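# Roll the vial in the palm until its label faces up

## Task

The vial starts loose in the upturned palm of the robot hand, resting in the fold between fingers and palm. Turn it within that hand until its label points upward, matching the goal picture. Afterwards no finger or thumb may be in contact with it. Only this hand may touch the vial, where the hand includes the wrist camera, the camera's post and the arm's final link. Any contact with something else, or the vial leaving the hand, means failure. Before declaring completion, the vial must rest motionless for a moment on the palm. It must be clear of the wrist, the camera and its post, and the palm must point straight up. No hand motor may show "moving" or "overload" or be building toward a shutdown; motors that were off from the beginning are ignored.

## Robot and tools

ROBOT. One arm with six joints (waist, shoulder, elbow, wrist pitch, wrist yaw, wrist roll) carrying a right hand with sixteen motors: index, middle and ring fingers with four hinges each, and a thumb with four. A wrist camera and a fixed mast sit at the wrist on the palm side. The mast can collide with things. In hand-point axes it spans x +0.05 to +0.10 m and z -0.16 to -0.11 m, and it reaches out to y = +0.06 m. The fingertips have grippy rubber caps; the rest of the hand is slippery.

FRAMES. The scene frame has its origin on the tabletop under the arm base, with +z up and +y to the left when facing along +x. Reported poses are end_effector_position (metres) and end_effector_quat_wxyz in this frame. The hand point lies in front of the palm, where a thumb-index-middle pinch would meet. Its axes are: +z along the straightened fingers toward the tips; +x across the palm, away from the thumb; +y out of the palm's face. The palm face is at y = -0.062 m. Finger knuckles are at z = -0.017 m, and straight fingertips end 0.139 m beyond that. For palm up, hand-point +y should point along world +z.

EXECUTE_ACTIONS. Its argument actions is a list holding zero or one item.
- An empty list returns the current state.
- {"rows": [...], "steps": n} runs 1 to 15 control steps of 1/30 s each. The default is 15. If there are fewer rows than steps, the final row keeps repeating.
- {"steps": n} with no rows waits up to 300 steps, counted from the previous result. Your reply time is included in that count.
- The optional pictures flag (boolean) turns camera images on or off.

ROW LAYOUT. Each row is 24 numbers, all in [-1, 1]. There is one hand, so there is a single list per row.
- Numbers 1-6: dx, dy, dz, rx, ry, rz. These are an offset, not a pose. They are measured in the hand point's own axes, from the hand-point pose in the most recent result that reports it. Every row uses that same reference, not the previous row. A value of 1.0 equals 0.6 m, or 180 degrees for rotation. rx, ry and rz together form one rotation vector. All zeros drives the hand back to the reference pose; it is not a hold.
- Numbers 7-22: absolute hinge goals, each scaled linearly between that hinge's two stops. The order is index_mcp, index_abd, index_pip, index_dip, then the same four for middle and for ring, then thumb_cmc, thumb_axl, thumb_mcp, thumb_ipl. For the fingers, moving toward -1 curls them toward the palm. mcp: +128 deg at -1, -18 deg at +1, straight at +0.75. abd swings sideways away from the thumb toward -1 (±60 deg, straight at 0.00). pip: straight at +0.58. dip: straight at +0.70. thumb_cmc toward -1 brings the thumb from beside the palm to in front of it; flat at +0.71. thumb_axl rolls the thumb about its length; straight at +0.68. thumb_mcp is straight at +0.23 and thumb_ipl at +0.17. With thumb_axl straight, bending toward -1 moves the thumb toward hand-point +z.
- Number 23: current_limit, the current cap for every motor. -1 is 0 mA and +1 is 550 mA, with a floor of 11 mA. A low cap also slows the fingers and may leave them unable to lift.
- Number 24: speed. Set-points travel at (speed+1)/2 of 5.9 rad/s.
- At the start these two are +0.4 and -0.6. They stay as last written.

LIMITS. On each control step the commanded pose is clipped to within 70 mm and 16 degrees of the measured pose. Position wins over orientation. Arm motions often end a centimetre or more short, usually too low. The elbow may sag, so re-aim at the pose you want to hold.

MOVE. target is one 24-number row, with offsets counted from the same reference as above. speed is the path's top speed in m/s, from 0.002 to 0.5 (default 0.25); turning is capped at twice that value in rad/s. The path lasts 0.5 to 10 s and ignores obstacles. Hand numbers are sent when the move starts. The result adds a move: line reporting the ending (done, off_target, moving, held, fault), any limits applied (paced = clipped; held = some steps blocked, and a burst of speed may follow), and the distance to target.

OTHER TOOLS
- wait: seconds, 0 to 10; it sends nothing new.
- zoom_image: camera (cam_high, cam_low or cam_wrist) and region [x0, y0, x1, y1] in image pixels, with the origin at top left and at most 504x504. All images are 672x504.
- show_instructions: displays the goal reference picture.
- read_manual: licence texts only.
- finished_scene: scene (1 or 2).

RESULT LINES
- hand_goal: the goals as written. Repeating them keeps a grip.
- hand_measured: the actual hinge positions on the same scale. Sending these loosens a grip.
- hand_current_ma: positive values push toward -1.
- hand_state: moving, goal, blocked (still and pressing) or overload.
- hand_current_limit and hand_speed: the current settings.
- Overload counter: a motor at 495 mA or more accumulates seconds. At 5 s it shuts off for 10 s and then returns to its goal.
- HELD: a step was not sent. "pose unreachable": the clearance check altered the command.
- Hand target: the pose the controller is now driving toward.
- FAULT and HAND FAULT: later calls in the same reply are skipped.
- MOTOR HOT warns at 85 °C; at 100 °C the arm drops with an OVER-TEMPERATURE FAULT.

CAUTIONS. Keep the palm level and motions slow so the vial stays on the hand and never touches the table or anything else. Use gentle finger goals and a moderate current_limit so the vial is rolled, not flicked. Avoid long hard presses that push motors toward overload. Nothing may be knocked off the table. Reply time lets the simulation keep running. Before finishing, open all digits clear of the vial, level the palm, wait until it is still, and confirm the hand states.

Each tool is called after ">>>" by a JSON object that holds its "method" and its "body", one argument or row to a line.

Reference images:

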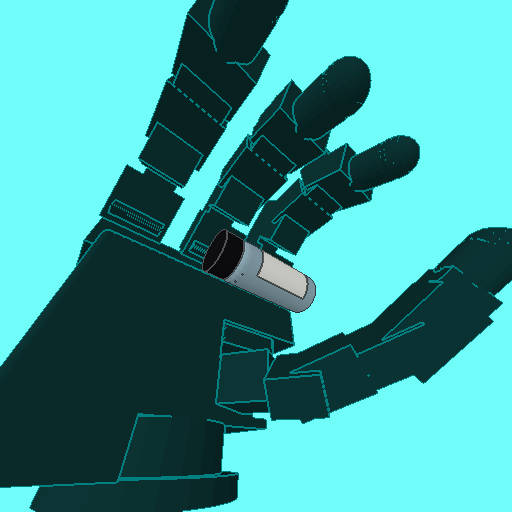

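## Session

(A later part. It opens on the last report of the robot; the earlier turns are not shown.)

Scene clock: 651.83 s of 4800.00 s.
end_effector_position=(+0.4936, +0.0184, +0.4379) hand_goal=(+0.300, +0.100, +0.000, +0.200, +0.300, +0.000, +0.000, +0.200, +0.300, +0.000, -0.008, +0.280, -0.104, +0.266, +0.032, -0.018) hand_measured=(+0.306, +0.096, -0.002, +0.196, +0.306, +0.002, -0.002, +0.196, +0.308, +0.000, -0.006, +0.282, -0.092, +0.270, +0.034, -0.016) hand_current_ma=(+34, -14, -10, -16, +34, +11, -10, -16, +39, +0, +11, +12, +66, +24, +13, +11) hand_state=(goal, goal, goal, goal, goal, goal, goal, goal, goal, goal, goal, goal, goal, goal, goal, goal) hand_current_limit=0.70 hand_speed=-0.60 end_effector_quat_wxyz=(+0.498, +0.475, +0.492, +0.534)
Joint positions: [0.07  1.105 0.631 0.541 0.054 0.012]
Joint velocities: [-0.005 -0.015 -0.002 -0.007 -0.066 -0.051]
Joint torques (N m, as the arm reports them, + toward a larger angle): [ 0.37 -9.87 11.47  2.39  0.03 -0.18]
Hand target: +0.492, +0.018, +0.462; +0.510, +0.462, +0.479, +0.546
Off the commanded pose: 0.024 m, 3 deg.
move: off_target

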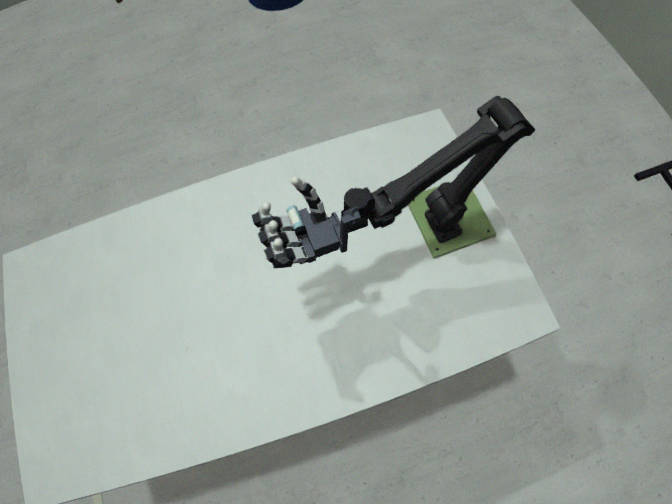

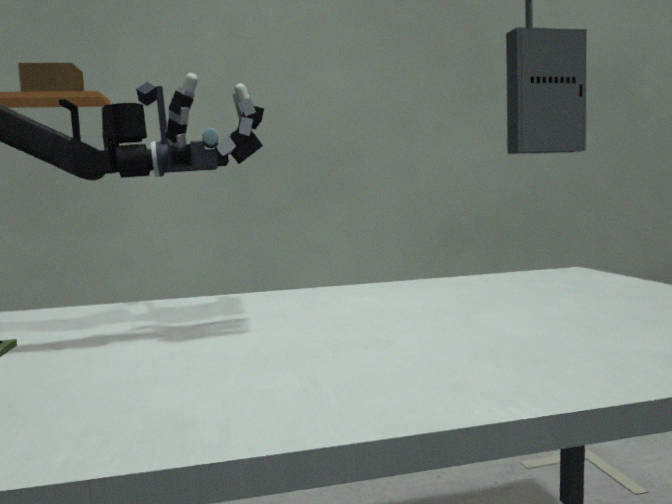

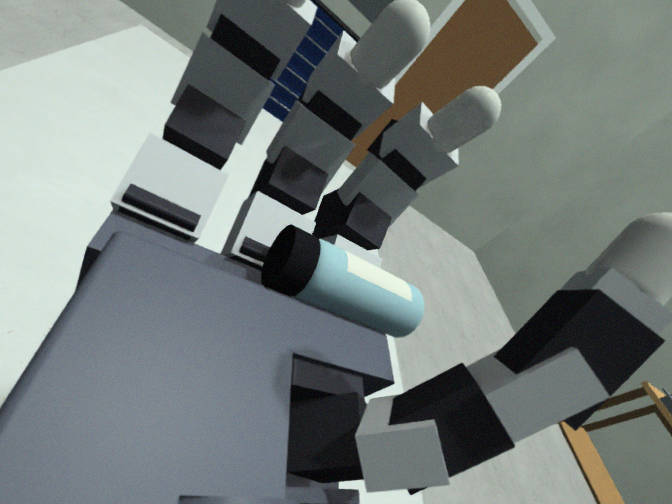

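>>> {"method": "execute_actions", "body": {
  "actions": [
    {"rows":[[0,0.04,0.002,-0.0157,0,0,-0.10,0.1,-0.48,-0.35,-0.10,0,-0.48,-0.35,0.3,0,-0.008,0.28,-0.104,0.266,0.032,-0.018,0.7,-0.5]],"steps":15}
  ],
  "pictures": false
}}

>>> {"method": "execute_actions", "body": {
  "actions": [
    {"rows":[[0,0.04,0.002,-0.0157,0,0,-0.30,0.1,-0.48,-0.42,-0.30,0,-0.48,-0.42,0.3,0,-0.008,0.28,-0.104,0.266,0.032,-0.018,0.7,-0.78]],"steps":15}
  ],
  "pictures": false
}}

>>> {"method": "execute_actions", "body": {
  "actions": [
    {"rows":[[0,0.04,0.002,-0.0157,0,0,-0.31,0.1,-0.56,-0.57,-0.31,0,-0.56,-0.58,0.3,0,-0.008,0.28,-0.104,0.266,0.032,-0.018,0.7,-0.8]],"steps":13}
  ],
  "pictures": false
}}

>>> {"method": "execute_actions", "body": {
  "actions": [
    {"rows":[[0,0.04,0.002,-0.0157,0,0,-0.10,0.1,-0.56,-0.57,-0.10,0,-0.56,-0.58,0.3,0,-0.008,0.28,-0.104,0.266,0.032,-0.018,0.7,-0.78]],"steps":15}
  ],
  "pictures": false
}}

>>> {"method": "execute_actions", "body": {
  "actions": [
    {"rows":[[0,0.04,0.002,-0.0157,0,0,-0.10,0.1,-0.78,-0.32,-0.10,0,-0.78,-0.32,0.3,0,-0.008,0.28,-0.104,0.266,0.032,-0.018,0.7,-0.77]],"steps":15}
  ],
  "pictures": false
}}

>>> {"method": "execute_actions", "body": {
  "actions": [
    {"rows":[[0,0.04,0.002,-0.0157,0,0,-0.10,0.1,-0.80,-0.15,-0.10,0,-0.80,-0.15,0.3,0,-0.008,0.28,-0.104,0.266,0.032,-0.018,0.7,-0.84]],"steps":15}
  ],
  "pictures": false
}}

>>> {"method": "move", "body": {
  "target": [0,0.04,0.002,-0.0157,0,0,0.3,0.1,0,0.2,0.3,0,0,0.2,0.3,0,-0.008,0.28,-0.104,0.266,0.032,-0.018,0.7,-0.6]
}}

>>> {"method": "zoom_image", "body": {
  "camera": "cam_high",
  "region": [265,190,325,250]
}}

>>> {"method": "zoom_image", "body": {
  "camera": "cam_low",
  "region": [195,122,230,157]
}}

Scene clock: 664.47 s of 4800.00 s.
end_effector_position=(+0.4936, +0.0184, +0.4379) hand_goal=(-0.100, +0.100, -0.480, -0.350, -0.100, +0.000, -0.480, -0.350, +0.300, +0.000, -0.008, +0.280, -0.104, +0.266, +0.032, -0.018) hand_measured=(-0.094, +0.096, -0.476, -0.316, -0.094, +0.002, -0.476, -0.318, +0.308, +0.000, -0.006, +0.282, -0.092, +0.270, +0.034, -0.016) hand_current_ma=(+39, -14, -2, +30, +39, +11, -3, +30, +39, +0, +11, +12, +66, +24, +13, +11) hand_state=(moving, goal, moving, moving, moving, goal, moving, moving, goal, goal, goal, goal, goal, goal, goal, goal) hand_current_limit=0.70 hand_speed=-0.50 end_effector_quat_wxyz=(+0.498, +0.475, +0.492, +0.534)
Joint positions: [0.07  1.105 0.631 0.541 0.054 0.012]
Joint velocities: [ 0.005 -0.005 -0.002 -0.007 -0.095 -0.022]
Joint torques (N m, as the arm reports them, + toward a larger angle): [ 0.42 -9.69 11.43  2.15  0.01 -0.16]
Hand target: +0.492, +0.018, +0.462; +0.510, +0.462, +0.479, +0.546
Off the commanded pose: 0.024 m, 3 deg.
Steps of this call (steps 1 to 90: nothing new was sent; then 9.13 s passed at rest; steps 91 to 105: all 15 steps of this action). Readings (end_effector_position | what the end effector reports):
91: (+0.4936, +0.0184, +0.4379) | hand_goal=(-0.100, +0.100, -0.480, -0.350, -0.100, +0.000, -0.480, -0.350, +0.300, +0.000, -0.008, +0.280, -0.104, +0.266, +0.032, -0.018) hand_measured=(+0.306, +0.096, -0.002, +0.196, +0.306, +0.002, -0.002, +0.196, +0.308, +0.000, -0.006, +0.282, -0.092, +0.270, +0.034, -0.016) hand_current_ma=(+34, -14, -10, -16, +34, +11, -10, -16, +39, +0, +11, +12, +66, +24, +13, +11) hand_state=(moving, goal, moving, moving, moving, goal, moving, moving, goal, goal, goal, goal, goal, goal, goal, goal) hand_current_limit=0.70 hand_speed=-0.50
92: (+0.4936, +0.0184, +0.4379) | hand_goal=(-0.100, +0.100, -0.480, -0.350, -0.100, +0.000, -0.480, -0.350, +0.300, +0.000, -0.008, +0.280, -0.104, +0.266, +0.032, -0.018) hand_measured=(+0.300, +0.096, -0.008, +0.190, +0.300, +0.002, -0.008, +0.190, +0.308, +0.000, -0.006, +0.282, -0.092, +0.270, +0.034, -0.016) hand_current_ma=(+191, -14, +91, +73, +192, +11, +94, +72, +39, +0, +11, +12, +66, +24, +13, +11) hand_state=(moving, goal, moving, moving, moving, goal, moving, moving, goal, goal, goal, goal, goal, goal, goal, goal) hand_current_limit=0.70 hand_speed=-0.50
94: (+0.4936, +0.0184, +0.4379) | hand_goal=(-0.100, +0.100, -0.480, -0.350, -0.100, +0.000, -0.480, -0.350, +0.300, +0.000, -0.008, +0.280, -0.104, +0.266, +0.032, -0.018) hand_measured=(+0.246, +0.096, -0.074, +0.126, +0.246, +0.002, -0.072, +0.126, +0.308, +0.000, -0.006, +0.282, -0.092, +0.270, +0.034, -0.016) hand_current_ma=(+146, -14, +71, +66, +145, +11, +74, +64, +39, +0, +11, +12, +66, +24, +13, +11) hand_state=(moving, goal, moving, moving, moving, goal, moving, moving, goal, goal, goal, goal, goal, goal, goal, goal) hand_current_limit=0.70 hand_speed=-0.50
98: (+0.4936, +0.0184, +0.4379) | hand_goal=(-0.100, +0.100, -0.480, -0.350, -0.100, +0.000, -0.480, -0.350, +0.300, +0.000, -0.008, +0.280, -0.104, +0.266, +0.032, -0.018) hand_measured=(+0.096, +0.096, -0.238, -0.036, +0.102, +0.002, -0.238, -0.036, +0.308, +0.000, -0.006, +0.282, -0.092, +0.270, +0.034, -0.016) hand_current_ma=(+126, -14, +60, +63, +125, +11, +62, +62, +39, +0, +11, +12, +66, +24, +13, +11) hand_state=(moving, goal, moving, moving, moving, goal, moving, moving, goal, goal, goal, goal, goal, goal, goal, goal) hand_current_limit=0.70 hand_speed=-0.50
105: the state above

Scene clock: 664.97 s of 4800.00 s.
end_effector_position=(+0.4936, +0.0184, +0.4379) hand_goal=(-0.300, +0.100, -0.480, -0.420, -0.300, +0.000, -0.480, -0.420, +0.300, +0.000, -0.008, +0.280, -0.104, +0.266, +0.032, -0.018) hand_measured=(-0.182, +0.096, -0.480, -0.418, -0.194, +0.002, -0.480, -0.418, +0.308, +0.000, -0.006, +0.282, -0.092, +0.270, +0.034, -0.016) hand_current_ma=(+468, -14, +1, +12, +468, +11, +2, +12, +39, +0, +11, +12, +66, +24, +13, +11) hand_state=(blocked, goal, goal, goal, blocked, goal, goal, goal, goal, goal, goal, goal, goal, goal, goal, goal) hand_current_limit=0.70 hand_speed=-0.78 end_effector_quat_wxyz=(+0.498, +0.475, +0.492, +0.534)
Joint positions: [0.07  1.105 0.631 0.541 0.054 0.012]
Joint velocities: [-0.015 -0.005 -0.002 -0.002 -0.066  0.022]
Joint torques (N m, as the arm reports them, + toward a larger angle): [  0.51 -10.43  11.27   2.17   0.04  -0.16]
Hand target: +0.492, +0.018, +0.462; +0.510, +0.462, +0.479, +0.546
Off the commanded pose: 0.024 m, 3 deg.
Steps of this call (steps 1 to 15: all 15 steps of this action). Readings (end_effector_position | what the end effector reports):
1: (+0.4936, +0.0184, +0.4379) | hand_goal=(-0.300, +0.100, -0.480, -0.420, -0.300, +0.000, -0.480, -0.420, +0.300, +0.000, -0.008, +0.280, -0.104, +0.266, +0.032, -0.018) hand_measured=(-0.094, +0.096, -0.478, -0.338, -0.094, +0.002, -0.478, -0.338, +0.308, +0.000, -0.006, +0.282, -0.092, +0.270, +0.034, -0.016) hand_current_ma=(+41, -14, +1, +3, +41, +11, +1, +3, +39, +0, +11, +12, +66, +24, +13, +11) hand_state=(moving, goal, moving, moving, moving, goal, moving, moving, goal, goal, goal, goal, goal, goal, goal, goal) hand_current_limit=0.70 hand_speed=-0.78
2: (+0.4936, +0.0184, +0.4379) | hand_goal=(-0.300, +0.100, -0.480, -0.420, -0.300, +0.000, -0.480, -0.420, +0.300, +0.000, -0.008, +0.280, -0.104, +0.266, +0.032, -0.018) hand_measured=(-0.096, +0.096, -0.480, -0.348, -0.096, +0.002, -0.480, -0.350, +0.308, +0.000, -0.006, +0.282, -0.092, +0.270, +0.034, -0.016) hand_current_ma=(+79, -14, +4, +36, +79, +11, +3, +35, +39, +0, +11, +12, +66, +24, +13, +11) hand_state=(moving, goal, goal, moving, moving, goal, goal, moving, goal, goal, goal, goal, goal, goal, goal, goal) hand_current_limit=0.70 hand_speed=-0.78
4: (+0.4936, +0.0184, +0.4379) | hand_goal=(-0.300, +0.100, -0.480, -0.420, -0.300, +0.000, -0.480, -0.420, +0.300, +0.000, -0.008, +0.280, -0.104, +0.266, +0.032, -0.018) hand_measured=(-0.126, +0.096, -0.480, -0.382, -0.126, +0.002, -0.480, -0.382, +0.308, +0.000, -0.006, +0.282, -0.092, +0.270, +0.034, -0.016) hand_current_ma=(+64, -14, +3, +34, +64, +11, +3, +34, +39, +0, +11, +12, +66, +24, +13, +11) hand_state=(moving, goal, goal, moving, moving, goal, goal, moving, goal, goal, goal, goal, goal, goal, goal, goal) hand_current_limit=0.70 hand_speed=-0.78
8: (+0.4936, +0.0184, +0.4379) | hand_goal=(-0.300, +0.100, -0.480, -0.420, -0.300, +0.000, -0.480, -0.420, +0.300, +0.000, -0.008, +0.280, -0.104, +0.266, +0.032, -0.018) hand_measured=(-0.174, +0.096, -0.480, -0.418, -0.180, +0.002, -0.480, -0.418, +0.308, +0.000, -0.006, +0.282, -0.092, +0.270, +0.034, -0.016) hand_current_ma=(+284, -14, +1, +11, +242, +11, +2, +11, +39, +0, +11, +12, +66, +24, +13, +11) hand_state=(moving, goal, goal, moving, moving, goal, goal, moving, goal, goal, goal, goal, goal, goal, goal, goal) hand_current_limit=0.70 hand_speed=-0.78
15: the state above

Scene clock: 665.40 s of 4800.00 s.
end_effector_position=(+0.4936, +0.0184, +0.4379) hand_goal=(-0.310, +0.100, -0.560, -0.570, -0.310, +0.000, -0.560, -0.580, +0.300, +0.000, -0.008, +0.280, -0.104, +0.266, +0.032, -0.018) hand_measured=(-0.182, +0.096, -0.560, -0.564, -0.194, +0.002, -0.560, -0.576, +0.308, +0.000, -0.006, +0.282, -0.092, +0.270, +0.034, -0.016) hand_current_ma=(+468, -14, +2, +34, +468, +11, +1, +15, +39, +0, +11, +12, +66, +24, +13, +11) hand_state=(blocked, goal, goal, goal, blocked, goal, goal, moving, goal, goal, goal, goal, goal, goal, goal, goal) hand_current_limit=0.70 hand_speed=-0.80 end_effector_quat_wxyz=(+0.498, +0.475, +0.492, +0.534)
Joint positions: [0.07  1.105 0.631 0.541 0.054 0.012]
Joint velocities: [-0.005  0.015 -0.012  0.002  0.007 -0.081]
Joint torques (N m, as the arm reports them, + toward a larger angle): [-0.07 -9.82 11.4   2.18  0.03 -0.14]
Hand target: +0.492, +0.018, +0.462; +0.510, +0.462, +0.479, +0.546
Off the commanded pose: 0.024 m, 3 deg.
Steps of this call (steps 1 to 13: all 13 steps of this action). Readings (end_effector_position | what the end effector reports):
1: (+0.4936, +0.0184, +0.4379) | hand_goal=(-0.310, +0.100, -0.560, -0.570, -0.310, +0.000, -0.560, -0.580, +0.300, +0.000, -0.008, +0.280, -0.104, +0.266, +0.032, -0.018) hand_measured=(-0.182, +0.096, -0.480, -0.418, -0.194, +0.002, -0.480, -0.418, +0.308, +0.000, -0.006, +0.282, -0.092, +0.270, +0.034, -0.016) hand_current_ma=(+468, -14, +1, +12, +468, +11, +2, +12, +39, +0, +11, +12, +66, +24, +13, +11) hand_state=(moving, goal, moving, moving, moving, goal, moving, moving, goal, goal, goal, goal, goal, goal, goal, goal) hand_current_limit=0.70 hand_speed=-0.80
2: (+0.4936, +0.0184, +0.4379) | hand_goal=(-0.310, +0.100, -0.560, -0.570, -0.310, +0.000, -0.560, -0.580, +0.300, +0.000, -0.008, +0.280, -0.104, +0.266, +0.032, -0.018) hand_measured=(-0.182, +0.096, -0.484, -0.422, -0.194, +0.002, -0.484, -0.422, +0.308, +0.000, -0.006, +0.282, -0.092, +0.270, +0.034, -0.016) hand_current_ma=(+468, -14, +27, +37, +468, +11, +28, +36, +39, +0, +11, +12, +66, +24, +13, +11) hand_state=(blocked, goal, moving, moving, blocked, goal, moving, moving, goal, goal, goal, goal, goal, goal, goal, goal) hand_current_limit=0.70 hand_speed=-0.80
4: (+0.4936, +0.0184, +0.4379) | hand_goal=(-0.310, +0.100, -0.560, -0.570, -0.310, +0.000, -0.560, -0.580, +0.300, +0.000, -0.008, +0.280, -0.104, +0.266, +0.032, -0.018) hand_measured=(-0.182, +0.096, -0.510, -0.448, -0.194, +0.002, -0.510, -0.448, +0.308, +0.000, -0.006, +0.282, -0.092, +0.270, +0.034, -0.016) hand_current_ma=(+468, -14, +23, +33, +468, +11, +23, +33, +39, +0, +11, +12, +66, +24, +13, +11) hand_state=(blocked, goal, moving, moving, blocked, goal, moving, moving, goal, goal, goal, goal, goal, goal, goal, goal) hand_current_limit=0.70 hand_speed=-0.80
8: (+0.4936, +0.0184, +0.4379) | hand_goal=(-0.310, +0.100, -0.560, -0.570, -0.310, +0.000, -0.560, -0.580, +0.300, +0.000, -0.008, +0.280, -0.104, +0.266, +0.032, -0.018) hand_measured=(-0.182, +0.096, -0.558, -0.512, -0.194, +0.002, -0.558, -0.514, +0.308, +0.000, -0.006, +0.282, -0.092, +0.270, +0.034, -0.016) hand_current_ma=(+468, -14, +0, +33, +468, +11, -1, +32, +39, +0, +11, +12, +66, +24, +13, +11) hand_state=(blocked, goal, moving, moving, blocked, goal, moving, moving, goal, goal, goal, goal, goal, goal, goal, goal) hand_current_limit=0.70 hand_speed=-0.80
13: the state above

Scene clock: 665.90 s of 4800.00 s.
end_effector_position=(+0.4936, +0.0184, +0.4379) hand_goal=(-0.100, +0.100, -0.560, -0.570, -0.100, +0.000, -0.560, -0.580, +0.300, +0.000, -0.008, +0.280, -0.104, +0.266, +0.032, -0.018) hand_measured=(-0.100, +0.096, -0.560, -0.564, -0.100, +0.002, -0.560, -0.576, +0.308, +0.000, -0.006, +0.282, -0.092, +0.270, +0.034, -0.016) hand_current_ma=(-5, -14, +2, +29, +3, +11, +1, +18, +39, +0, +11, +12, +66, +24, +13, +11) hand_state=(goal, goal, goal, goal, goal, goal, goal, goal, goal, goal, goal, goal, goal, goal, goal, goal) hand_current_limit=0.70 hand_speed=-0.78 end_effector_quat_wxyz=(+0.498, +0.475, +0.492, +0.534)
Joint positions: [0.07  1.105 0.631 0.541 0.054 0.012]
Joint velocities: [-0.015 -0.005 -0.007  0.002 -0.051 -0.007]
Joint torques (N m, as the arm reports them, + toward a larger angle): [ 0.62 -9.97 11.37  2.27  0.03 -0.17]
Hand target: +0.492, +0.018, +0.462; +0.510, +0.462, +0.479, +0.546
Off the commanded pose: 0.024 m, 3 deg.
Steps of this call (steps 1 to 15: all 15 steps of this action). Readings (end_effector_position | what the end effector reports):
1: (+0.4936, +0.0184, +0.4379) | hand_goal=(-0.100, +0.100, -0.560, -0.570, -0.100, +0.000, -0.560, -0.580, +0.300, +0.000, -0.008, +0.280, -0.104, +0.266, +0.032, -0.018) hand_measured=(-0.182, +0.096, -0.560, -0.564, -0.194, +0.002, -0.560, -0.576, +0.308, +0.000, -0.006, +0.282, -0.092, +0.270, +0.034, -0.016) hand_current_ma=(+468, -14, +2, +33, +468, +11, +1, +20, +39, +0, +11, +12, +66, +24, +13, +11) hand_state=(moving, goal, goal, goal, moving, goal, goal, goal, goal, goal, goal, goal, goal, goal, goal, goal) hand_current_limit=0.70 hand_speed=-0.78
2: (+0.4936, +0.0184, +0.4379) | hand_goal=(-0.100, +0.100, -0.560, -0.570, -0.100, +0.000, -0.560, -0.580, +0.300, +0.000, -0.008, +0.280, -0.104, +0.266, +0.032, -0.018) hand_measured=(-0.182, +0.096, -0.560, -0.564, -0.194, +0.002, -0.560, -0.576, +0.308, +0.000, -0.006, +0.282, -0.092, +0.270, +0.034, -0.016) hand_current_ma=(+336, -14, +2, +33, +331, +11, +1, +19, +39, +0, +11, +12, +66, +24, +13, +11) hand_state=(moving, goal, goal, goal, moving, goal, goal, goal, goal, goal, goal, goal, goal, goal, goal, goal) hand_current_limit=0.70 hand_speed=-0.78
4: (+0.4936, +0.0184, +0.4379) | hand_goal=(-0.100, +0.100, -0.560, -0.570, -0.100, +0.000, -0.560, -0.580, +0.300, +0.000, -0.008, +0.280, -0.104, +0.266, +0.032, -0.018) hand_measured=(-0.180, +0.096, -0.560, -0.564, -0.192, +0.002, -0.560, -0.576, +0.308, +0.000, -0.006, +0.282, -0.092, +0.270, +0.034, -0.016) hand_current_ma=(+163, -14, +2, +33, +169, +11, +1, +19, +39, +0, +11, +12, +66, +24, +13, +11) hand_state=(moving, goal, goal, goal, moving, goal, goal, goal, goal, goal, goal, goal, goal, goal, goal, goal) hand_current_limit=0.70 hand_speed=-0.78
8: (+0.4936, +0.0184, +0.4379) | hand_goal=(-0.100, +0.100, -0.560, -0.570, -0.100, +0.000, -0.560, -0.580, +0.300, +0.000, -0.008, +0.280, -0.104, +0.266, +0.032, -0.018) hand_measured=(-0.154, +0.096, -0.560, -0.564, -0.158, +0.002, -0.560, -0.576, +0.308, +0.000, -0.006, +0.282, -0.092, +0.270, +0.034, -0.016) hand_current_ma=(-34, -14, +2, +33, -20, +11, +1, +18, +39, +0, +11, +12, +66, +24, +13, +11) hand_state=(moving, goal, goal, goal, moving, goal, goal, goal, goal, goal, goal, goal, goal, goal, goal, goal) hand_current_limit=0.70 hand_speed=-0.78
15: the state above

Scene clock: 666.40 s of 4800.00 s.
end_effector_position=(+0.4936, +0.0184, +0.4379) hand_goal=(-0.100, +0.100, -0.780, -0.320, -0.100, +0.000, -0.780, -0.320, +0.300, +0.000, -0.008, +0.280, -0.104, +0.266, +0.032, -0.018) hand_measured=(-0.094, +0.096, -0.752, -0.328, -0.096, +0.002, -0.758, -0.338, +0.308, +0.000, -0.006, +0.282, -0.092, +0.270, +0.034, -0.016) hand_current_ma=(+32, -14, +97, +4, +23, +11, +48, -21, +39, +0, +11, +12, +66, +24, +13, +11) hand_state=(goal, goal, moving, moving, goal, goal, moving, moving, goal, goal, goal, goal, goal, goal, goal, goal) hand_current_limit=0.70 hand_speed=-0.77 end_effector_quat_wxyz=(+0.498, +0.475, +0.492, +0.534)
Joint positions: [0.07  1.105 0.631 0.541 0.054 0.012]
Joint velocities: [ 0.005  0.005 -0.002 -0.017  0.037  0.007]
Joint torques (N m, as the arm reports them, + toward a larger angle): [ 0.28 -9.86 11.39  2.2   0.   -0.17]
Hand target: +0.492, +0.018, +0.462; +0.510, +0.462, +0.479, +0.546
Off the commanded pose: 0.024 m, 3 deg.
Steps of this call (steps 1 to 15: all 15 steps of this action). Readings (end_effector_position | what the end effector reports):
1: (+0.4936, +0.0184, +0.4379) | hand_goal=(-0.100, +0.100, -0.780, -0.320, -0.100, +0.000, -0.780, -0.320, +0.300, +0.000, -0.008, +0.280, -0.104, +0.266, +0.032, -0.018) hand_measured=(-0.100, +0.096, -0.560, -0.564, -0.100, +0.002, -0.560, -0.576, +0.308, +0.000, -0.006, +0.282, -0.092, +0.270, +0.034, -0.016) hand_current_ma=(-5, -14, +2, +29, +3, +11, +1, +18, +39, +0, +11, +12, +66, +24, +13, +11) hand_state=(goal, goal, moving, moving, goal, goal, moving, moving, goal, goal, goal, goal, goal, goal, goal, goal) hand_current_limit=0.70 hand_speed=-0.77
2: (+0.4936, +0.0184, +0.4379) | hand_goal=(-0.100, +0.100, -0.780, -0.320, -0.100, +0.000, -0.780, -0.320, +0.300, +0.000, -0.008, +0.280, -0.104, +0.266, +0.032, -0.018) hand_measured=(-0.100, +0.096, -0.564, -0.562, -0.100, +0.002, -0.564, -0.574, +0.308, +0.000, -0.006, +0.282, -0.092, +0.270, +0.034, -0.016) hand_current_ma=(-5, -14, +41, -27, +4, +11, +41, -31, +39, +0, +11, +12, +66, +24, +13, +11) hand_state=(goal, goal, moving, moving, goal, goal, moving, moving, goal, goal, goal, goal, goal, goal, goal, goal) hand_current_limit=0.70 hand_speed=-0.77
4: (+0.4936, +0.0184, +0.4379) | hand_goal=(-0.100, +0.100, -0.780, -0.320, -0.100, +0.000, -0.780, -0.320, +0.300, +0.000, -0.008, +0.280, -0.104, +0.266, +0.032, -0.018) hand_measured=(-0.100, +0.096, -0.590, -0.532, -0.100, +0.002, -0.592, -0.546, +0.308, +0.000, -0.006, +0.282, -0.092, +0.270, +0.034, -0.016) hand_current_ma=(-2, -14, +80, -13, +4, +11, +45, -28, +39, +0, +11, +12, +66, +24, +13, +11) hand_state=(goal, goal, moving, moving, goal, goal, moving, moving, goal, goal, goal, goal, goal, goal, goal, goal) hand_current_limit=0.70 hand_speed=-0.77
8: (+0.4936, +0.0184, +0.4379) | hand_goal=(-0.100, +0.100, -0.780, -0.320, -0.100, +0.000, -0.780, -0.320, +0.300, +0.000, -0.008, +0.280, -0.104, +0.266, +0.032, -0.018) hand_measured=(-0.100, +0.096, -0.652, -0.454, -0.098, +0.002, -0.656, -0.468, +0.308, +0.000, -0.006, +0.282, -0.092, +0.270, +0.034, -0.016) hand_current_ma=(+7, -14, +148, +7, +7, +11, +121, -4, +39, +0, +11, +12, +66, +24, +13, +11) hand_state=(moving, goal, moving, moving, goal, goal, moving, moving, goal, goal, goal, goal, goal, goal, goal, goal) hand_current_limit=0.70 hand_speed=-0.77
15: the state above

Scene clock: 666.90 s of 4800.00 s.
end_effector_position=(+0.4936, +0.0184, +0.4379) hand_goal=(-0.100, +0.100, -0.800, -0.150, -0.100, +0.000, -0.800, -0.150, +0.300, +0.000, -0.008, +0.280, -0.104, +0.266, +0.032, -0.018) hand_measured=(-0.094, +0.096, -0.800, -0.160, -0.096, +0.002, -0.800, -0.158, +0.308, +0.000, -0.006, +0.282, -0.092, +0.270, +0.034, -0.016) hand_current_ma=(+32, -14, +0, -16, +23, +11, +0, -16, +39, +0, +11, +12, +66, +24, +13, +11) hand_state=(goal, goal, goal, moving, goal, goal, goal, moving, goal, goal, goal, goal, goal, goal, goal, goal) hand_current_limit=0.70 hand_speed=-0.84 end_effector_quat_wxyz=(+0.498, +0.475, +0.492, +0.534)
Joint positions: [0.07  1.105 0.631 0.541 0.054 0.012]
Joint velocities: [-0.005  0.015 -0.022  0.002  0.037 -0.037]
Joint torques (N m, as the arm reports them, + toward a larger angle): [  0.73 -10.27  11.47   2.26   0.01  -0.19]
Hand target: +0.492, +0.018, +0.462; +0.510, +0.462, +0.479, +0.546
Off the commanded pose: 0.024 m, 3 deg.
Steps of this call (steps 1 to 15: all 15 steps of this action). Readings (end_effector_position | what the end effector reports):
1: (+0.4936, +0.0184, +0.4379) | hand_goal=(-0.100, +0.100, -0.800, -0.150, -0.100, +0.000, -0.800, -0.150, +0.300, +0.000, -0.008, +0.280, -0.104, +0.266, +0.032, -0.018) hand_measured=(-0.094, +0.096, -0.758, -0.322, -0.096, +0.002, -0.766, -0.326, +0.308, +0.000, -0.006, +0.282, -0.092, +0.270, +0.034, -0.016) hand_current_ma=(+32, -14, +96, +11, +23, +11, +30, -2, +39, +0, +11, +12, +66, +24, +13, +11) hand_state=(goal, goal, moving, moving, goal, goal, moving, moving, goal, goal, goal, goal, goal, goal, goal, goal) hand_current_limit=0.70 hand_speed=-0.84
2: (+0.4936, +0.0184, +0.4379) | hand_goal=(-0.100, +0.100, -0.800, -0.150, -0.100, +0.000, -0.800, -0.150, +0.300, +0.000, -0.008, +0.280, -0.104, +0.266, +0.032, -0.018) hand_measured=(-0.094, +0.096, -0.762, -0.316, -0.096, +0.002, -0.772, -0.320, +0.308, +0.000, -0.006, +0.282, -0.092, +0.270, +0.034, -0.016) hand_current_ma=(+32, -14, +132, -8, +23, +11, +70, -20, +39, +0, +11, +12, +66, +24, +13, +11) hand_state=(goal, goal, moving, moving, goal, goal, moving, moving, goal, goal, goal, goal, goal, goal, goal, goal) hand_current_limit=0.70 hand_speed=-0.84
4: (+0.4936, +0.0184, +0.4379) | hand_goal=(-0.100, +0.100, -0.800, -0.150, -0.100, +0.000, -0.800, -0.150, +0.300, +0.000, -0.008, +0.280, -0.104, +0.266, +0.032, -0.018) hand_measured=(-0.094, +0.096, -0.776, -0.294, -0.096, +0.002, -0.788, -0.296, +0.308, +0.000, -0.006, +0.282, -0.092, +0.270, +0.034, -0.016) hand_current_ma=(+32, -14, +83, -12, +23, +11, +26, -23, +39, +0, +11, +12, +66, +24, +13, +11) hand_state=(goal, goal, moving, moving, goal, goal, moving, moving, goal, goal, goal, goal, goal, goal, goal, goal) hand_current_limit=0.70 hand_speed=-0.84
8: (+0.4936, +0.0184, +0.4379) | hand_goal=(-0.100, +0.100, -0.800, -0.150, -0.100, +0.000, -0.800, -0.150, +0.300, +0.000, -0.008, +0.280, -0.104, +0.266, +0.032, -0.018) hand_measured=(-0.094, +0.096, -0.798, -0.246, -0.096, +0.002, -0.800, -0.248, +0.308, +0.000, -0.006, +0.282, -0.092, +0.270, +0.034, -0.016) hand_current_ma=(+32, -14, -1, -35, +23, +11, +0, -35, +39, +0, +11, +12, +66, +24, +13, +11) hand_state=(goal, goal, moving, moving, goal, goal, moving, moving, goal, goal, goal, goal, goal, goal, goal, goal) hand_current_limit=0.70 hand_speed=-0.84
15: the state above

Scene clock: 668.23 s of 4800.00 s.
end_effector_position=(+0.4936, +0.0184, +0.4379) hand_goal=(+0.300, +0.100, +0.000, +0.200, +0.300, +0.000, +0.000, +0.200, +0.300, +0.000, -0.008, +0.280, -0.104, +0.266, +0.032, -0.018) hand_measured=(+0.306, +0.096, -0.002, +0.196, +0.306, +0.002, -0.002, +0.196, +0.308, +0.000, -0.006, +0.282, -0.092, +0.270, +0.034, -0.016) hand_current_ma=(+34, -14, -10, -16, +34, +11, -10, -16, +39, +0, +11, +12, +66, +24, +13, +11) hand_state=(goal, goal, goal, goal, goal, goal, goal, goal, goal, goal, goal, goal, goal, goal, goal, goal) hand_current_limit=0.70 hand_speed=-0.60 end_effector_quat_wxyz=(+0.498, +0.475, +0.492, +0.534)
Joint positions: [0.07  1.105 0.631 0.541 0.054 0.012]
Joint velocities: [-0.005 -0.015 -0.012 -0.007 -0.007  0.007]
Joint torques (N m, as the arm reports them, + toward a larger angle): [  0.21 -10.42  11.5    2.08   0.01  -0.17]
Hand target: +0.492, +0.018, +0.462; +0.510, +0.462, +0.479, +0.546
Off the commanded pose: 0.024 m, 3 deg.
move: off_target

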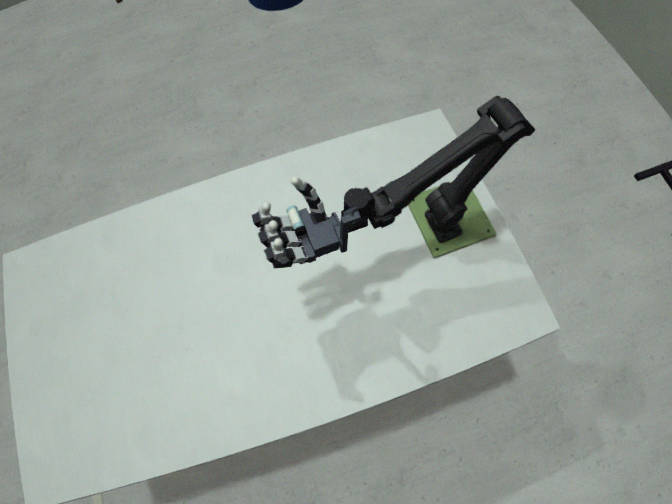

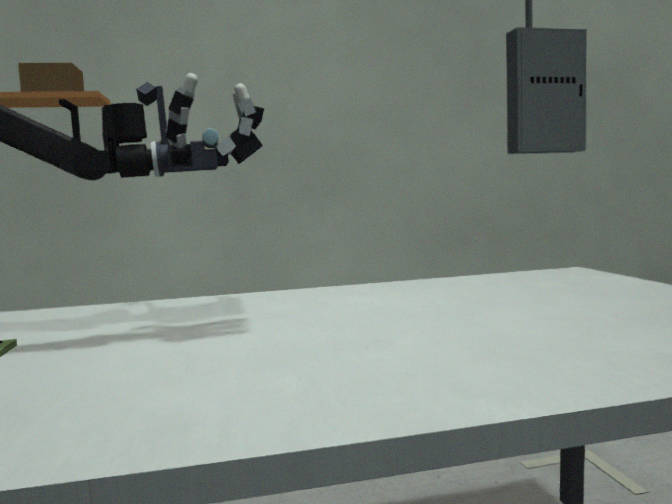

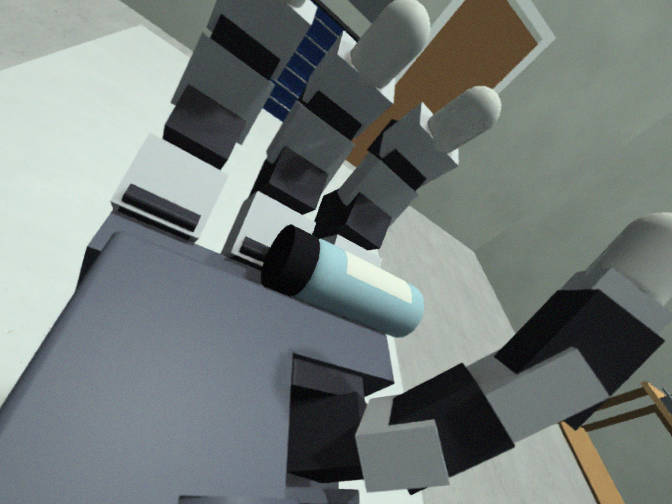

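Region (265, 190, 325, 250) of cam_high's 672x504 image, scaled by 8.400, with more detail than that image has.

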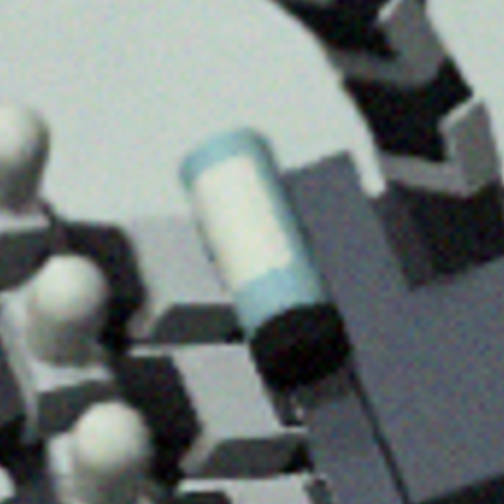

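Region (195, 122, 230, 157) of cam_low's 672x504 image, scaled by 14.400, with more detail than that image has.

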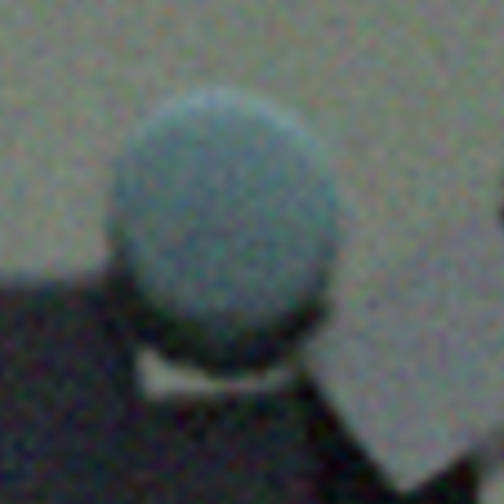

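>>> {"method": "execute_actions", "body": {
  "actions": [
    {"rows":[[0,0.04,0.002,-0.0157,0,0,-0.10,0.1,-0.48,-0.35,-0.10,0,-0.48,-0.35,0.3,0,-0.008,0.28,-0.104,0.266,0.032,-0.018,0.7,-0.5]],"steps":15}
  ],
  "pictures": false
}}

>>> {"method": "execute_actions", "body": {
  "actions": [
    {"rows":[[0,0.04,0.002,-0.0157,0,0,-0.28,0.1,-0.48,-0.42,-0.28,0,-0.48,-0.42,0.3,0,-0.008,0.28,-0.104,0.266,0.032,-0.018,0.3,-0.74]],"steps":15}
  ],
  "pictures": false
}}

Scene clock: 679.77 s of 4800.00 s.
end_effector_position=(+0.4936, +0.0184, +0.4379) hand_goal=(-0.100, +0.100, -0.480, -0.350, -0.100, +0.000, -0.480, -0.350, +0.300, +0.000, -0.008, +0.280, -0.104, +0.266, +0.032, -0.018) hand_measured=(-0.094, +0.096, -0.476, -0.316, -0.094, +0.002, -0.476, -0.318, +0.308, +0.000, -0.006, +0.282, -0.092, +0.270, +0.034, -0.016) hand_current_ma=(+39, -14, -2, +30, +39, +11, -3, +30, +39, +0, +11, +12, +66, +24, +13, +11) hand_state=(moving, goal, moving, moving, moving, goal, moving, moving, goal, goal, goal, goal, goal, goal, goal, goal) hand_current_limit=0.70 hand_speed=-0.50 end_effector_quat_wxyz=(+0.498, +0.475, +0.492, +0.534)
Joint positions: [0.07  1.105 0.631 0.541 0.054 0.012]
Joint velocities: [-0.015 -0.005  0.002 -0.012 -0.066 -0.022]
Joint torques (N m, as the arm reports them, + toward a larger angle): [  0.26 -10.12  11.37   2.28   0.01  -0.15]
Hand target: +0.492, +0.018, +0.462; +0.510, +0.462, +0.479, +0.546
Off the commanded pose: 0.024 m, 3 deg.
Steps of this call (steps 1 to 90: nothing new was sent; then 8.03 s passed at rest; steps 91 to 105: all 15 steps of this action). Readings (end_effector_position | what the end effector reports):
91: (+0.4936, +0.0184, +0.4379) | hand_goal=(-0.100, +0.100, -0.480, -0.350, -0.100, +0.000, -0.480, -0.350, +0.300, +0.000, -0.008, +0.280, -0.104, +0.266, +0.032, -0.018) hand_measured=(+0.306, +0.096, -0.002, +0.196, +0.306, +0.002, -0.002, +0.196, +0.308, +0.000, -0.006, +0.282, -0.092, +0.270, +0.034, -0.016) hand_current_ma=(+34, -14, -10, -16, +34, +11, -10, -16, +39, +0, +11, +12, +66, +24, +13, +11) hand_state=(moving, goal, moving, moving, moving, goal, moving, moving, goal, goal, goal, goal, goal, goal, goal, goal) hand_current_limit=0.70 hand_speed=-0.50
92: (+0.4936, +0.0184, +0.4379) | hand_goal=(-0.100, +0.100, -0.480, -0.350, -0.100, +0.000, -0.480, -0.350, +0.300, +0.000, -0.008, +0.280, -0.104, +0.266, +0.032, -0.018) hand_measured=(+0.300, +0.096, -0.008, +0.190, +0.300, +0.002, -0.008, +0.190, +0.308, +0.000, -0.006, +0.282, -0.092, +0.270, +0.034, -0.016) hand_current_ma=(+191, -14, +91, +73, +192, +11, +94, +72, +39, +0, +11, +12, +66, +24, +13, +11) hand_state=(moving, goal, moving, moving, moving, goal, moving, moving, goal, goal, goal, goal, goal, goal, goal, goal) hand_current_limit=0.70 hand_speed=-0.50
94: (+0.4936, +0.0184, +0.4379) | hand_goal=(-0.100, +0.100, -0.480, -0.350, -0.100, +0.000, -0.480, -0.350, +0.300, +0.000, -0.008, +0.280, -0.104, +0.266, +0.032, -0.018) hand_measured=(+0.246, +0.096, -0.074, +0.126, +0.246, +0.002, -0.072, +0.126, +0.308, +0.000, -0.006, +0.282, -0.092, +0.270, +0.034, -0.016) hand_current_ma=(+146, -14, +71, +66, +145, +11, +74, +64, +39, +0, +11, +12, +66, +24, +13, +11) hand_state=(moving, goal, moving, moving, moving, goal, moving, moving, goal, goal, goal, goal, goal, goal, goal, goal) hand_current_limit=0.70 hand_speed=-0.50
98: (+0.4936, +0.0184, +0.4379) | hand_goal=(-0.100, +0.100, -0.480, -0.350, -0.100, +0.000, -0.480, -0.350, +0.300, +0.000, -0.008, +0.280, -0.104, +0.266, +0.032, -0.018) hand_measured=(+0.096, +0.096, -0.238, -0.036, +0.102, +0.002, -0.238, -0.036, +0.308, +0.000, -0.006, +0.282, -0.092, +0.270, +0.034, -0.016) hand_current_ma=(+126, -14, +60, +63, +125, +11, +62, +62, +39, +0, +11, +12, +66, +24, +13, +11) hand_state=(moving, goal, moving, moving, moving, goal, moving, moving, goal, goal, goal, goal, goal, goal, goal, goal) hand_current_limit=0.70 hand_speed=-0.50
105: the state above

Scene clock: 680.27 s of 4800.00 s.
end_effector_position=(+0.4936, +0.0184, +0.4379) hand_goal=(-0.280, +0.100, -0.480, -0.420, -0.280, +0.000, -0.480, -0.420, +0.300, +0.000, -0.008, +0.280, -0.104, +0.266, +0.032, -0.018) hand_measured=(-0.178, +0.096, -0.480, -0.418, -0.186, +0.002, -0.480, -0.418, +0.308, +0.000, -0.006, +0.282, -0.092, +0.270, +0.034, -0.016) hand_current_ma=(+357, -14, +1, +12, +357, +11, +1, +12, +39, +0, +11, +12, +66, +24, +13, +11) hand_state=(blocked, goal, goal, goal, blocked, goal, goal, goal, goal, goal, goal, goal, goal, goal, goal, goal) hand_current_limit=0.30 hand_speed=-0.74 end_effector_quat_wxyz=(+0.498, +0.475, +0.492, +0.534)
Joint positions: [0.07  1.105 0.631 0.541 0.054 0.012]
Joint velocities: [-0.015 -0.005 -0.017 -0.007 -0.007 -0.007]
Joint torques (N m, as the arm reports them, + toward a larger angle): [ 0.77 -9.73 11.36  2.2   0.04 -0.18]
Hand target: +0.492, +0.018, +0.462; +0.510, +0.462, +0.479, +0.546
Off the commanded pose: 0.024 m, 3 deg.
Steps of this call (steps 1 to 15: all 15 steps of this action). Readings (end_effector_position | what the end effector reports):
1: (+0.4936, +0.0184, +0.4379) | hand_goal=(-0.280, +0.100, -0.480, -0.420, -0.280, +0.000, -0.480, -0.420, +0.300, +0.000, -0.008, +0.280, -0.104, +0.266, +0.032, -0.018) hand_measured=(-0.094, +0.096, -0.478, -0.338, -0.094, +0.002, -0.478, -0.338, +0.308, +0.000, -0.006, +0.282, -0.092, +0.270, +0.034, -0.016) hand_current_ma=(+41, -14, +1, +3, +41, +11, +1, +3, +39, +0, +11, +12, +66, +24, +13, +11) hand_state=(moving, goal, moving, moving, moving, goal, moving, moving, goal, goal, goal, goal, goal, goal, goal, goal) hand_current_limit=0.30 hand_speed=-0.74
2: (+0.4936, +0.0184, +0.4379) | hand_goal=(-0.280, +0.100, -0.480, -0.420, -0.280, +0.000, -0.480, -0.420, +0.300, +0.000, -0.008, +0.280, -0.104, +0.266, +0.032, -0.018) hand_measured=(-0.098, +0.096, -0.480, -0.350, -0.098, +0.002, -0.480, -0.350, +0.308, +0.000, -0.006, +0.282, -0.092, +0.270, +0.034, -0.016) hand_current_ma=(+85, -14, +4, +41, +85, +11, +4, +40, +39, +0, +11, +12, +66, +24, +13, +11) hand_state=(moving, goal, goal, moving, moving, goal, goal, moving, goal, goal, goal, goal, goal, goal, goal, goal) hand_current_limit=0.30 hand_speed=-0.74
4: (+0.4936, +0.0184, +0.4379) | hand_goal=(-0.280, +0.100, -0.480, -0.420, -0.280, +0.000, -0.480, -0.420, +0.300, +0.000, -0.008, +0.280, -0.104, +0.266, +0.032, -0.018) hand_measured=(-0.130, +0.096, -0.480, -0.388, -0.132, +0.002, -0.480, -0.388, +0.308, +0.000, -0.006, +0.282, -0.092, +0.270, +0.034, -0.016) hand_current_ma=(+67, -14, +3, +39, +67, +11, +3, +38, +39, +0, +11, +12, +66, +24, +13, +11) hand_state=(moving, goal, goal, moving, moving, goal, goal, moving, goal, goal, goal, goal, goal, goal, goal, goal) hand_current_limit=0.30 hand_speed=-0.74
8: (+0.4936, +0.0184, +0.4379) | hand_goal=(-0.280, +0.100, -0.480, -0.420, -0.280, +0.000, -0.480, -0.420, +0.300, +0.000, -0.008, +0.280, -0.104, +0.266, +0.032, -0.018) hand_measured=(-0.178, +0.096, -0.480, -0.418, -0.184, +0.002, -0.480, -0.418, +0.308, +0.000, -0.006, +0.282, -0.092, +0.270, +0.034, -0.016) hand_current_ma=(+357, -14, +1, +11, +357, +11, +1, +11, +39, +0, +11, +12, +66, +24, +13, +11) hand_state=(moving, goal, goal, moving, moving, goal, goal, moving, goal, goal, goal, goal, goal, goal, goal, goal) hand_current_limit=0.30 hand_speed=-0.74
15: the state above

>>> {"method": "move", "body": {
  "target": [0,0.04,0.002,-0.0157,0,0,-0.18,0.1,-0.66,-0.51,-0.185,0,-0.66,-0.52,0.3,0,-0.008,0.28,-0.104,0.266,0.032,-0.018,0.7,-0.8]
}}

>>> {"method": "move", "body": {
  "target": [0,0.04,0.002,-0.0157,0,0,0.1,0.1,-0.66,-0.51,0.1,0,-0.66,-0.52,0.3,0,-0.008,0.28,-0.104,0.266,0.032,-0.018,0.7,-0.8]
}}

>>> {"method": "zoom_image", "body": {
  "camera": "cam_low",
  "region": [175,95,255,170]
}}

Scene clock: 691.30 s of 4800.00 s.
end_effector_position=(+0.4936, +0.0184, +0.4379) hand_goal=(-0.180, +0.100, -0.660, -0.510, -0.184, +0.000, -0.660, -0.520, +0.300, +0.000, -0.008, +0.280, -0.104, +0.266, +0.032, -0.018) hand_measured=(-0.168, +0.098, -0.618, -0.502, -0.170, +0.002, -0.622, -0.512, +0.308, +0.000, -0.006, +0.282, -0.092, +0.270, +0.034, -0.016) hand_current_ma=(+75, -13, +223, +41, +88, +11, +195, +37, +39, +0, +11, +12, +66, +24, +13, +11) hand_state=(goal, goal, blocked, goal, goal, goal, blocked, goal, goal, goal, goal, goal, goal, goal, goal, goal) hand_current_limit=0.70 hand_speed=-0.80 end_effector_quat_wxyz=(+0.498, +0.475, +0.492, +0.534)
Joint positions: [0.07  1.105 0.631 0.541 0.054 0.012]
Joint velocities: [ 0.015  0.005  0.002  0.002 -0.007  0.007]
Joint torques (N m, as the arm reports them, + toward a larger angle): [ 0.1  -9.61 11.27  2.02  0.02 -0.19]
Hand target: +0.492, +0.018, +0.462; +0.510, +0.462, +0.479, +0.546
Off the commanded pose: 0.024 m, 3 deg.
After step 90, 7.33 s passed at rest.
move: off_target

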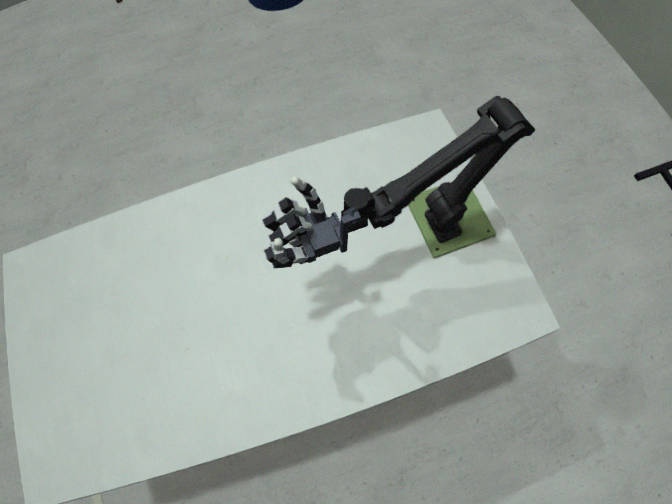

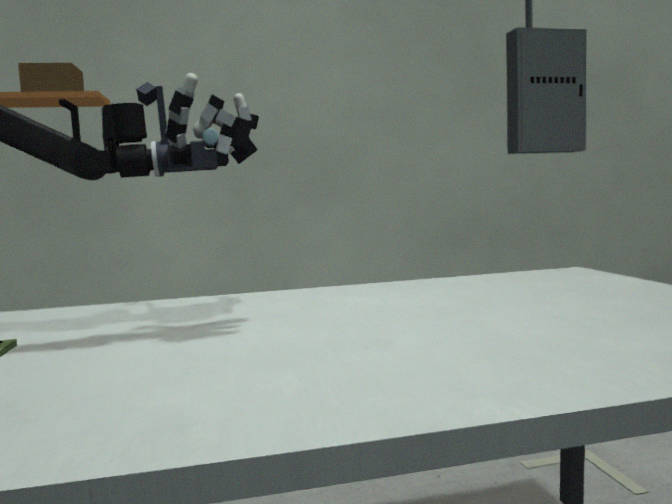

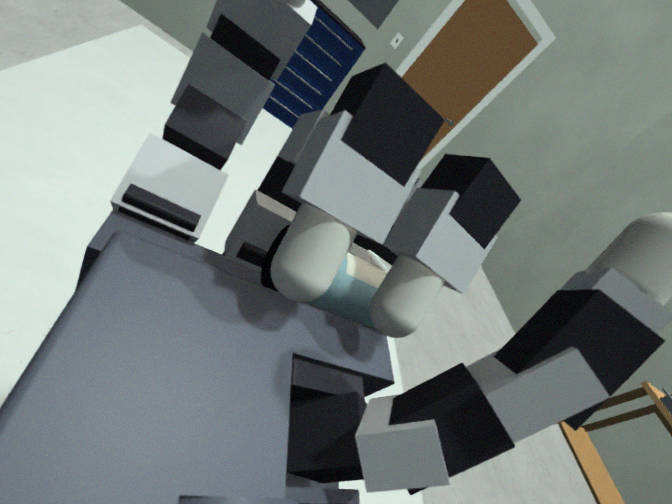

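Scene clock: 692.17 s of 4800.00 s.
end_effector_position=(+0.4936, +0.0184, +0.4379) hand_goal=(+0.100, +0.100, -0.660, -0.510, +0.100, +0.000, -0.660, -0.520, +0.300, +0.000, -0.008, +0.280, -0.104, +0.266, +0.032, -0.018) hand_measured=(+0.100, +0.098, -0.626, -0.494, +0.102, +0.002, -0.628, -0.508, +0.308, +0.000, -0.006, +0.282, -0.092, +0.270, +0.034, -0.016) hand_current_ma=(+3, -13, +178, +78, +18, +11, +166, +63, +39, +0, +11, +12, +66, +24, +13, +11) hand_state=(goal, goal, blocked, goal, goal, goal, blocked, goal, goal, goal, goal, goal, goal, goal, goal, goal) hand_current_limit=0.70 hand_speed=-0.80 end_effector_quat_wxyz=(+0.498, +0.475, +0.492, +0.534)
Joint positions: [0.07  1.105 0.631 0.541 0.054 0.012]
Joint velocities: [-0.005  0.005  0.002  0.002 -0.022 -0.022]
Joint torques (N m, as the arm reports them, + toward a larger angle): [ -0.01 -10.08  11.29   2.14   0.01  -0.18]
Hand target: +0.492, +0.018, +0.462; +0.510, +0.462, +0.479, +0.546
Off the commanded pose: 0.024 m, 3 deg.
move: off_target

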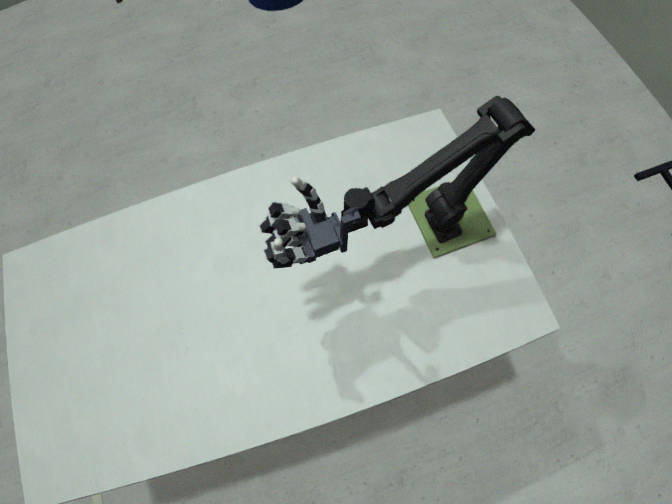

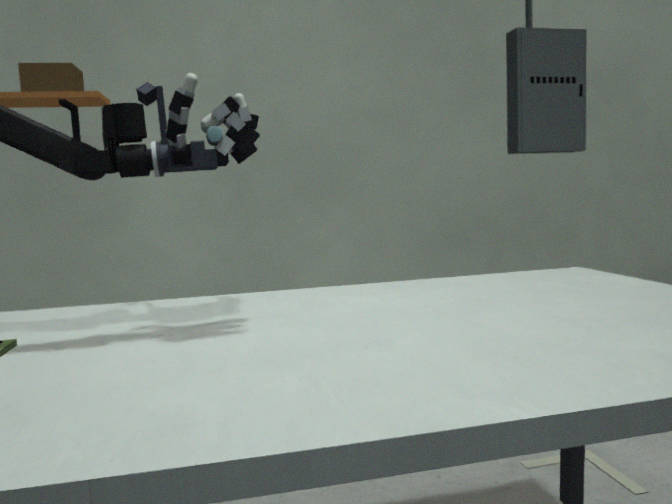

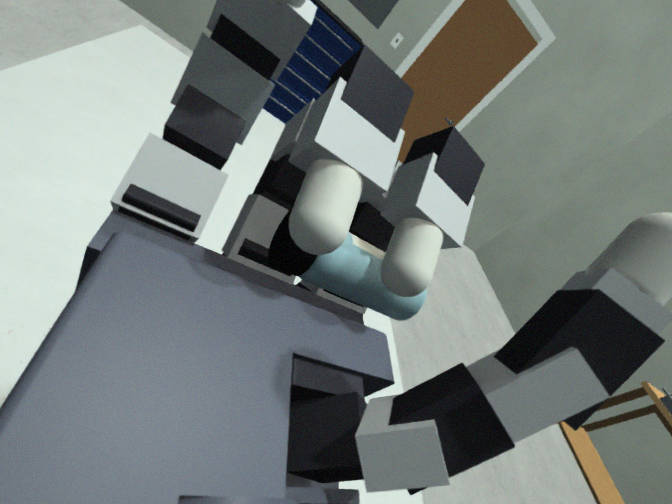

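Region (175, 95, 255, 170) of cam_low's 672x504 image, scaled by 6.300, with more detail than that image has; it fills the top 472 rows of this view, and the rest is white.

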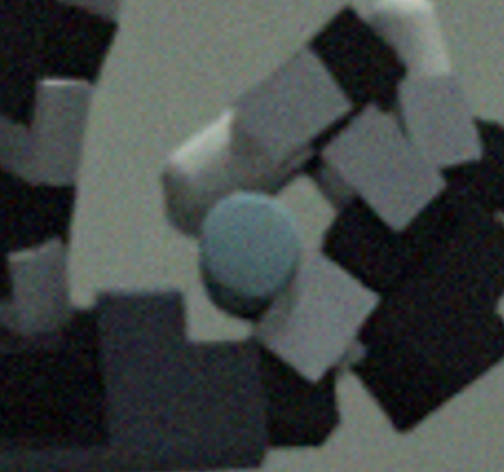

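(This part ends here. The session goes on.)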